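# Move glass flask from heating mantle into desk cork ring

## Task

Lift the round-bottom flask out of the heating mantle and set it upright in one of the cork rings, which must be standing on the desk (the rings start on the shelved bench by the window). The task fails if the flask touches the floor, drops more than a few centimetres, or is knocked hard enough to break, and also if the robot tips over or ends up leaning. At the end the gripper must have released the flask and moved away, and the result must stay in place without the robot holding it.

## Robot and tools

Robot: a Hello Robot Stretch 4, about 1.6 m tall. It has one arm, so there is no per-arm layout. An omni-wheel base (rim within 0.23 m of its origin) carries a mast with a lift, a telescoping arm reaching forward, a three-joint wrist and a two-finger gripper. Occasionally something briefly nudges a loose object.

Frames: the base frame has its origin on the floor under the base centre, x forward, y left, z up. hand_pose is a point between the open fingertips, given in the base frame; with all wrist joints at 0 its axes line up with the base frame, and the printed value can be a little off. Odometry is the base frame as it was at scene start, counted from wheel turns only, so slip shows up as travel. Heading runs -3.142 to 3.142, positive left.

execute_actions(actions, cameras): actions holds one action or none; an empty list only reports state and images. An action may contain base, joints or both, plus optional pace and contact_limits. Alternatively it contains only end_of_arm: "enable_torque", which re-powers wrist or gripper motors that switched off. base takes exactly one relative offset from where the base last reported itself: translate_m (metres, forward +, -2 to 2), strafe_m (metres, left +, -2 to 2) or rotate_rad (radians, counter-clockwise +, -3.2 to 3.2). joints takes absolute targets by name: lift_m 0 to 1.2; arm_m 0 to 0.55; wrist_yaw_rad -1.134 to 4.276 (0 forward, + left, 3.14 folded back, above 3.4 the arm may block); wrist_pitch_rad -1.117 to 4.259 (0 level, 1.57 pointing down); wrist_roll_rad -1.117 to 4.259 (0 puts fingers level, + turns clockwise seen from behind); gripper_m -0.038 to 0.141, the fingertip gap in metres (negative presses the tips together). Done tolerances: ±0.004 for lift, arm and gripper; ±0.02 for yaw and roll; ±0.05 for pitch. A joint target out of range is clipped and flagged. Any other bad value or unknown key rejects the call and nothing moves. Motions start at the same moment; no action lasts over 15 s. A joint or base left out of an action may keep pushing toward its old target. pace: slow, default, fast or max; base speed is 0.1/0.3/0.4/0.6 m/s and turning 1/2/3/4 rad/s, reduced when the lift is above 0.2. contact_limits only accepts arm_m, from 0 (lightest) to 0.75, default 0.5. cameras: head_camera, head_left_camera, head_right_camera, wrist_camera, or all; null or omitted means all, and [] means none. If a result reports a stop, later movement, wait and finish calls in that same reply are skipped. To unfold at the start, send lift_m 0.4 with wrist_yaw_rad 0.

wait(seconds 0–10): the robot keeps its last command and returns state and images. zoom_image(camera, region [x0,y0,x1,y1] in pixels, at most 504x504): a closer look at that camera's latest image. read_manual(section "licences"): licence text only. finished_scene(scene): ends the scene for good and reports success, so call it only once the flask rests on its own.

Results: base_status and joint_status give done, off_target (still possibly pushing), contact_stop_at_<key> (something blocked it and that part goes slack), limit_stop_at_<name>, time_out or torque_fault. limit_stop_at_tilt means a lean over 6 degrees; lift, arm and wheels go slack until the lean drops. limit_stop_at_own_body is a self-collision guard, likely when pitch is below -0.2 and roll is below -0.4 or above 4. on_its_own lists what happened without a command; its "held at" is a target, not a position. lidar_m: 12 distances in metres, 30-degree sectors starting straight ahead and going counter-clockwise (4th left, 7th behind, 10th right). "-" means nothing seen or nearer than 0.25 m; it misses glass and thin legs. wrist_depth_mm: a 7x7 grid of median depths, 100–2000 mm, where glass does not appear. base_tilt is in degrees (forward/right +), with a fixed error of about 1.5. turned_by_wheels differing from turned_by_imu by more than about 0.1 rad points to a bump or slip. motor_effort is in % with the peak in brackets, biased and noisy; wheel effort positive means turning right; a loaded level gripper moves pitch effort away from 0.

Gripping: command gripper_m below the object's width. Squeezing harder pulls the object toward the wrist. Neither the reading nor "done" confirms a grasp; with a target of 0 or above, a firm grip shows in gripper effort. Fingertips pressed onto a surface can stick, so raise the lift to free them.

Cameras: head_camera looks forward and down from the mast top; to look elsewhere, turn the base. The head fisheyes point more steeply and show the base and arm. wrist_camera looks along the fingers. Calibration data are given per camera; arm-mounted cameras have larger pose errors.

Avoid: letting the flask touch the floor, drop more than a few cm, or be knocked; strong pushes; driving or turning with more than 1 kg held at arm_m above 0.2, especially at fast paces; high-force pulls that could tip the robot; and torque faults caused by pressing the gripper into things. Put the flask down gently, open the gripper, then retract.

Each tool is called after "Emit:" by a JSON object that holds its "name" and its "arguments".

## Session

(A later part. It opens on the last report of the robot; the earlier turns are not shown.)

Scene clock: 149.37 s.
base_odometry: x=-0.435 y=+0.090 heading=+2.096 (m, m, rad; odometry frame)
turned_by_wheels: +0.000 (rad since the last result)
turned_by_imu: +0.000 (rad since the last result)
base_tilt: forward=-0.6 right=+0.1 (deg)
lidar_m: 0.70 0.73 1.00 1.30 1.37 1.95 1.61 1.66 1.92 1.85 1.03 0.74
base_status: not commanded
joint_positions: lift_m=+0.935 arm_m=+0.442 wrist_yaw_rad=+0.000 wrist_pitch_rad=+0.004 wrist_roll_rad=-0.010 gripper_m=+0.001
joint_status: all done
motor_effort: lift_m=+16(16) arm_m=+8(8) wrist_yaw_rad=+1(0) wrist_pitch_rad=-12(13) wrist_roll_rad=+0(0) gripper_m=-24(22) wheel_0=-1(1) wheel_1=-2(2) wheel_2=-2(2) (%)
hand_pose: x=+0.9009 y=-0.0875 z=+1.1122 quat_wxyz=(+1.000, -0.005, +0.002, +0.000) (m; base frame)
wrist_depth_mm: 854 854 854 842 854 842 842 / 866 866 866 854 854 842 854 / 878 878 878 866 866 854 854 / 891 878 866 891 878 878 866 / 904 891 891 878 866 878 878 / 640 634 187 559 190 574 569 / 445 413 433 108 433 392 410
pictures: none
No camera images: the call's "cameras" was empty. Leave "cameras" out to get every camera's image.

Emit:
{"name": "execute_actions", "arguments": {"actions": [{"joints":{"lift_m":0.926},"pace":"slow"}], "cameras": []}}

Emit:
{"name": "execute_actions", "arguments": {"actions": [{"joints":{"lift_m":0.918},"pace":"slow"}], "cameras": []}}

Scene clock: 154.13 s.
base_odometry: x=-0.435 y=+0.090 heading=+2.096 (m, m, rad; odometry frame)
turned_by_wheels: +0.000 (rad since the last result)
turned_by_imu: +0.001 (rad since the last result)
base_tilt: forward=-0.6 right=+0.1 (deg)
lidar_m: 0.69 0.74 1.01 1.32 1.38 1.96 1.61 1.65 1.94 1.84 1.06 0.75
base_status: not commanded
joint_positions: lift_m=+0.927 arm_m=+0.442 wrist_yaw_rad=+0.000 wrist_pitch_rad=-0.004 wrist_roll_rad=-0.010 gripper_m=+0.001
joint_status: all done
motor_effort: lift_m=+13(16) arm_m=+8(8) wrist_yaw_rad=-1(0) wrist_pitch_rad=+10(13) wrist_roll_rad=+0(1) gripper_m=-22(22) wheel_0=-1(1) wheel_1=-2(2) wheel_2=-2(2) (%)
hand_pose: x=+0.9009 y=-0.0875 z=+1.1057 quat_wxyz=(+1.000, -0.005, -0.002, +0.000) (m; base frame)
wrist_depth_mm: 866 866 866 854 854 854 854 / 866 878 854 866 866 866 866 / 891 878 866 866 866 866 866 / 878 878 878 866 878 854 866 / 891 891 891 878 878 866 866 / 654 640 187 564 190 580 574 / 445 413 433 108 433 389 410
pictures: none
No camera images: the call's "cameras" was empty. Leave "cameras" out to get every camera's image.

Scene clock: 154.83 s.
base_odometry: x=-0.435 y=+0.090 heading=+2.096 (m, m, rad; odometry frame)
turned_by_wheels: +0.000 (rad since the last result)
turned_by_imu: +0.000 (rad since the last result)
base_tilt: forward=-0.6 right=+0.1 (deg)
lidar_m: 0.71 0.76 1.02 1.30 1.36 1.94 1.61 1.66 1.93 1.84 1.06 0.73
base_status: not commanded
joint_positions: lift_m=+0.919 arm_m=+0.442 wrist_yaw_rad=-0.001 wrist_pitch_rad=-0.013 wrist_roll_rad=-0.010 gripper_m=+0.001
joint_status: all done
on_its_own: wrist_pitch_rad is at rest, and its effort (+35) is outside its rest range (-23 to +23)
motor_effort: lift_m=+10(12) arm_m=+8(8) wrist_yaw_rad=+1(1) wrist_pitch_rad=+35(37) wrist_roll_rad=-1(3) gripper_m=-21(20) wheel_0=-2(1) wheel_1=-2(2) wheel_2=-3(2) (%)
hand_pose: x=+0.9009 y=-0.0876 z=+1.1006 quat_wxyz=(+1.000, -0.005, -0.006, +0.000) (m; base frame)
wrist_depth_mm: 878 866 866 866 866 866 854 / 866 878 866 866 866 854 854 / 878 878 878 878 866 854 866 / 878 878 878 866 878 878 866 / 878 891 878 878 878 866 866 / 661 654 188 574 189 597 591 / 449 413 436 108 439 394 415
pictures: none
No camera images: the call's "cameras" was empty. Leave "cameras" out to get every camera's image.

Emit:
{"name": "execute_actions", "arguments": {"actions": [{"joints":{"lift_m":0.93},"pace":"slow"}], "cameras": []}}

Emit:
{"name": "execute_actions", "arguments": {"actions": [{"joints":{"gripper_m":0.1},"pace":"slow"}], "cameras": []}}

Emit:
{"name": "execute_actions", "arguments": {"actions": [{"joints":{"arm_m":0.0},"base":{"translate_m":-0.3}}], "cameras": ["wrist_camera"]}}

Scene clock: 162.00 s.
base_odometry: x=-0.435 y=+0.090 heading=+2.096 (m, m, rad; odometry frame)
turned_by_wheels: +0.000 (rad since the last result)
turned_by_imu: +0.001 (rad since the last result)
base_tilt: forward=-0.6 right=+0.1 (deg)
lidar_m: 0.71 0.74 1.03 1.30 1.35 1.98 1.61 1.65 1.95 1.85 1.05 0.74
base_status: not commanded
joint_positions: lift_m=+0.930 arm_m=+0.442 wrist_yaw_rad=-0.001 wrist_pitch_rad=-0.001 wrist_roll_rad=-0.010 gripper_m=+0.001
joint_status: all done
motor_effort: lift_m=+22(22) arm_m=+8(8) wrist_yaw_rad=+1(1) wrist_pitch_rad=+1(35) wrist_roll_rad=-1(2) gripper_m=-21(20) wheel_0=-1(1) wheel_1=-2(2) wheel_2=-2(2) (%)
hand_pose: x=+0.9009 y=-0.0876 z=+1.1081 quat_wxyz=(+1.000, -0.005, +0.000, +0.000) (m; base frame)
wrist_depth_mm: 854 854 854 854 842 854 854 / 866 866 866 866 866 842 854 / 878 878 866 854 866 866 866 / 878 878 878 866 878 878 866 / 891 891 891 891 878 866 866 / 647 634 187 559 190 574 569 / 445 410 433 108 430 387 410
pictures: none
No camera images: the call's "cameras" was empty. Leave "cameras" out to get every camera's image.

Scene clock: 165.77 s.
base_odometry: x=-0.435 y=+0.090 heading=+2.096 (m, m, rad; odometry frame)
turned_by_wheels: +0.000 (rad since the last result)
turned_by_imu: +0.001 (rad since the last result)
base_tilt: forward=-0.6 right=+0.0 (deg)
lidar_m: 0.71 0.72 1.01 1.31 1.37 1.92 1.60 1.63 1.93 1.87 1.05 0.76
base_status: not commanded
joint_positions: lift_m=+0.930 arm_m=+0.442 wrist_yaw_rad=-0.001 wrist_pitch_rad=+0.002 wrist_roll_rad=-0.010 gripper_m=+0.100
joint_status: all done
motor_effort: lift_m=+22(22) arm_m=+8(8) wrist_yaw_rad=+1(3) wrist_pitch_rad=-4(6) wrist_roll_rad=+0(0) gripper_m=-1(20) wheel_0=-1(1) wheel_1=-2(2) wheel_2=-2(3) (%)
hand_pose: x=+0.9009 y=-0.0876 z=+1.1075 quat_wxyz=(+1.000, -0.005, +0.001, +0.000) (m; base frame)
wrist_depth_mm: 854 854 854 842 854 842 842 / 866 866 854 866 854 854 842 / 878 866 878 866 866 866 854 / 878 891 878 878 866 866 866 / 891 878 878 878 878 878 878 / 634 621 199 591 504 530 564 / 439 410 430 108 427 404 402
pictures: none
No camera images: the call's "cameras" was empty. Leave "cameras" out to get every camera's image.

Scene clock: 168.23 s.
base_odometry: x=-0.284 y=-0.170 heading=+2.096 (m, m, rad; odometry frame)
turned_by_wheels: +0.000 (rad since the last result)
turned_by_imu: +0.001 (rad since the last result)
base_tilt: forward=-0.6 right=+0.0 (deg)
lidar_m: 1.00 1.04 2.17 1.29 1.37 2.01 1.30 1.37 1.85 1.85 1.95 1.05
base_status: done
joint_positions: lift_m=+0.930 arm_m=+0.002 wrist_yaw_rad=+0.000 wrist_pitch_rad=+0.002 wrist_roll_rad=-0.010 gripper_m=+0.100
joint_status: all done
joint sent to its limit — the command would take arm_m past its lower limit, so that joint was sent only as far as its limit.
motor_effort: lift_m=+22(22) arm_m=-8(9) wrist_yaw_rad=-2(1) wrist_pitch_rad=-7(7) wrist_roll_rad=-1(0) gripper_m=+2(0) wheel_0=-1(3) wheel_1=+1(6) wheel_2=-2(9) (%)
hand_pose: x=+0.4618 y=-0.0875 z=+1.1073 quat_wxyz=(+1.000, -0.005, +0.001, +0.000) (m; base frame)
wrist_depth_mm: 1576 1618 1576 1576 1576 1576 1576 / 1618 1661 1618 1618 1576 1618 1618 / 1661 1618 1618 1618 1618 1618 1618 / 1661 1618 1618 1618 1618 1661 1618 / 1182 1138 1078 946 1008 976 946 / 1661 1661 199 1661 1661 1182 1618 / 1708 1205 1708 108 1661 1661 1661
pictures: wrist_camera
camera_calibration (this result's frames):
wrist_camera: T_world_to_cam=[[0.0173908, -0.999434, -0.0287933, -0.0535252], [-0.0438421, 0.0280077, -0.998646, 1.17571], [0.998887, 0.0186296, -0.0433303, -0.181982], [0, 0, 0, 1]] pos_world=[0.234256, -0.0830336, 1.16469]
Images, in order (width x height): wrist_camera 616x392.

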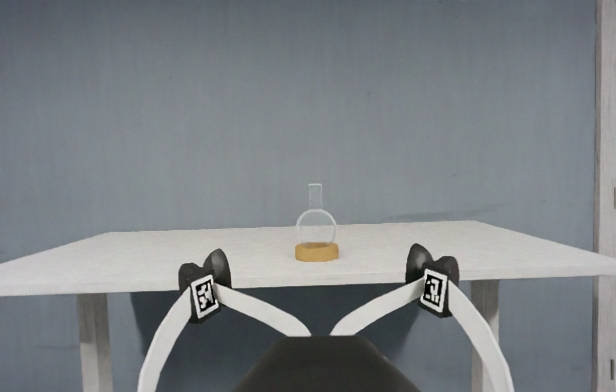

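Emit:
{"name": "finished_scene", "arguments": {"scene": 2}}

The scene is finished: the task was done.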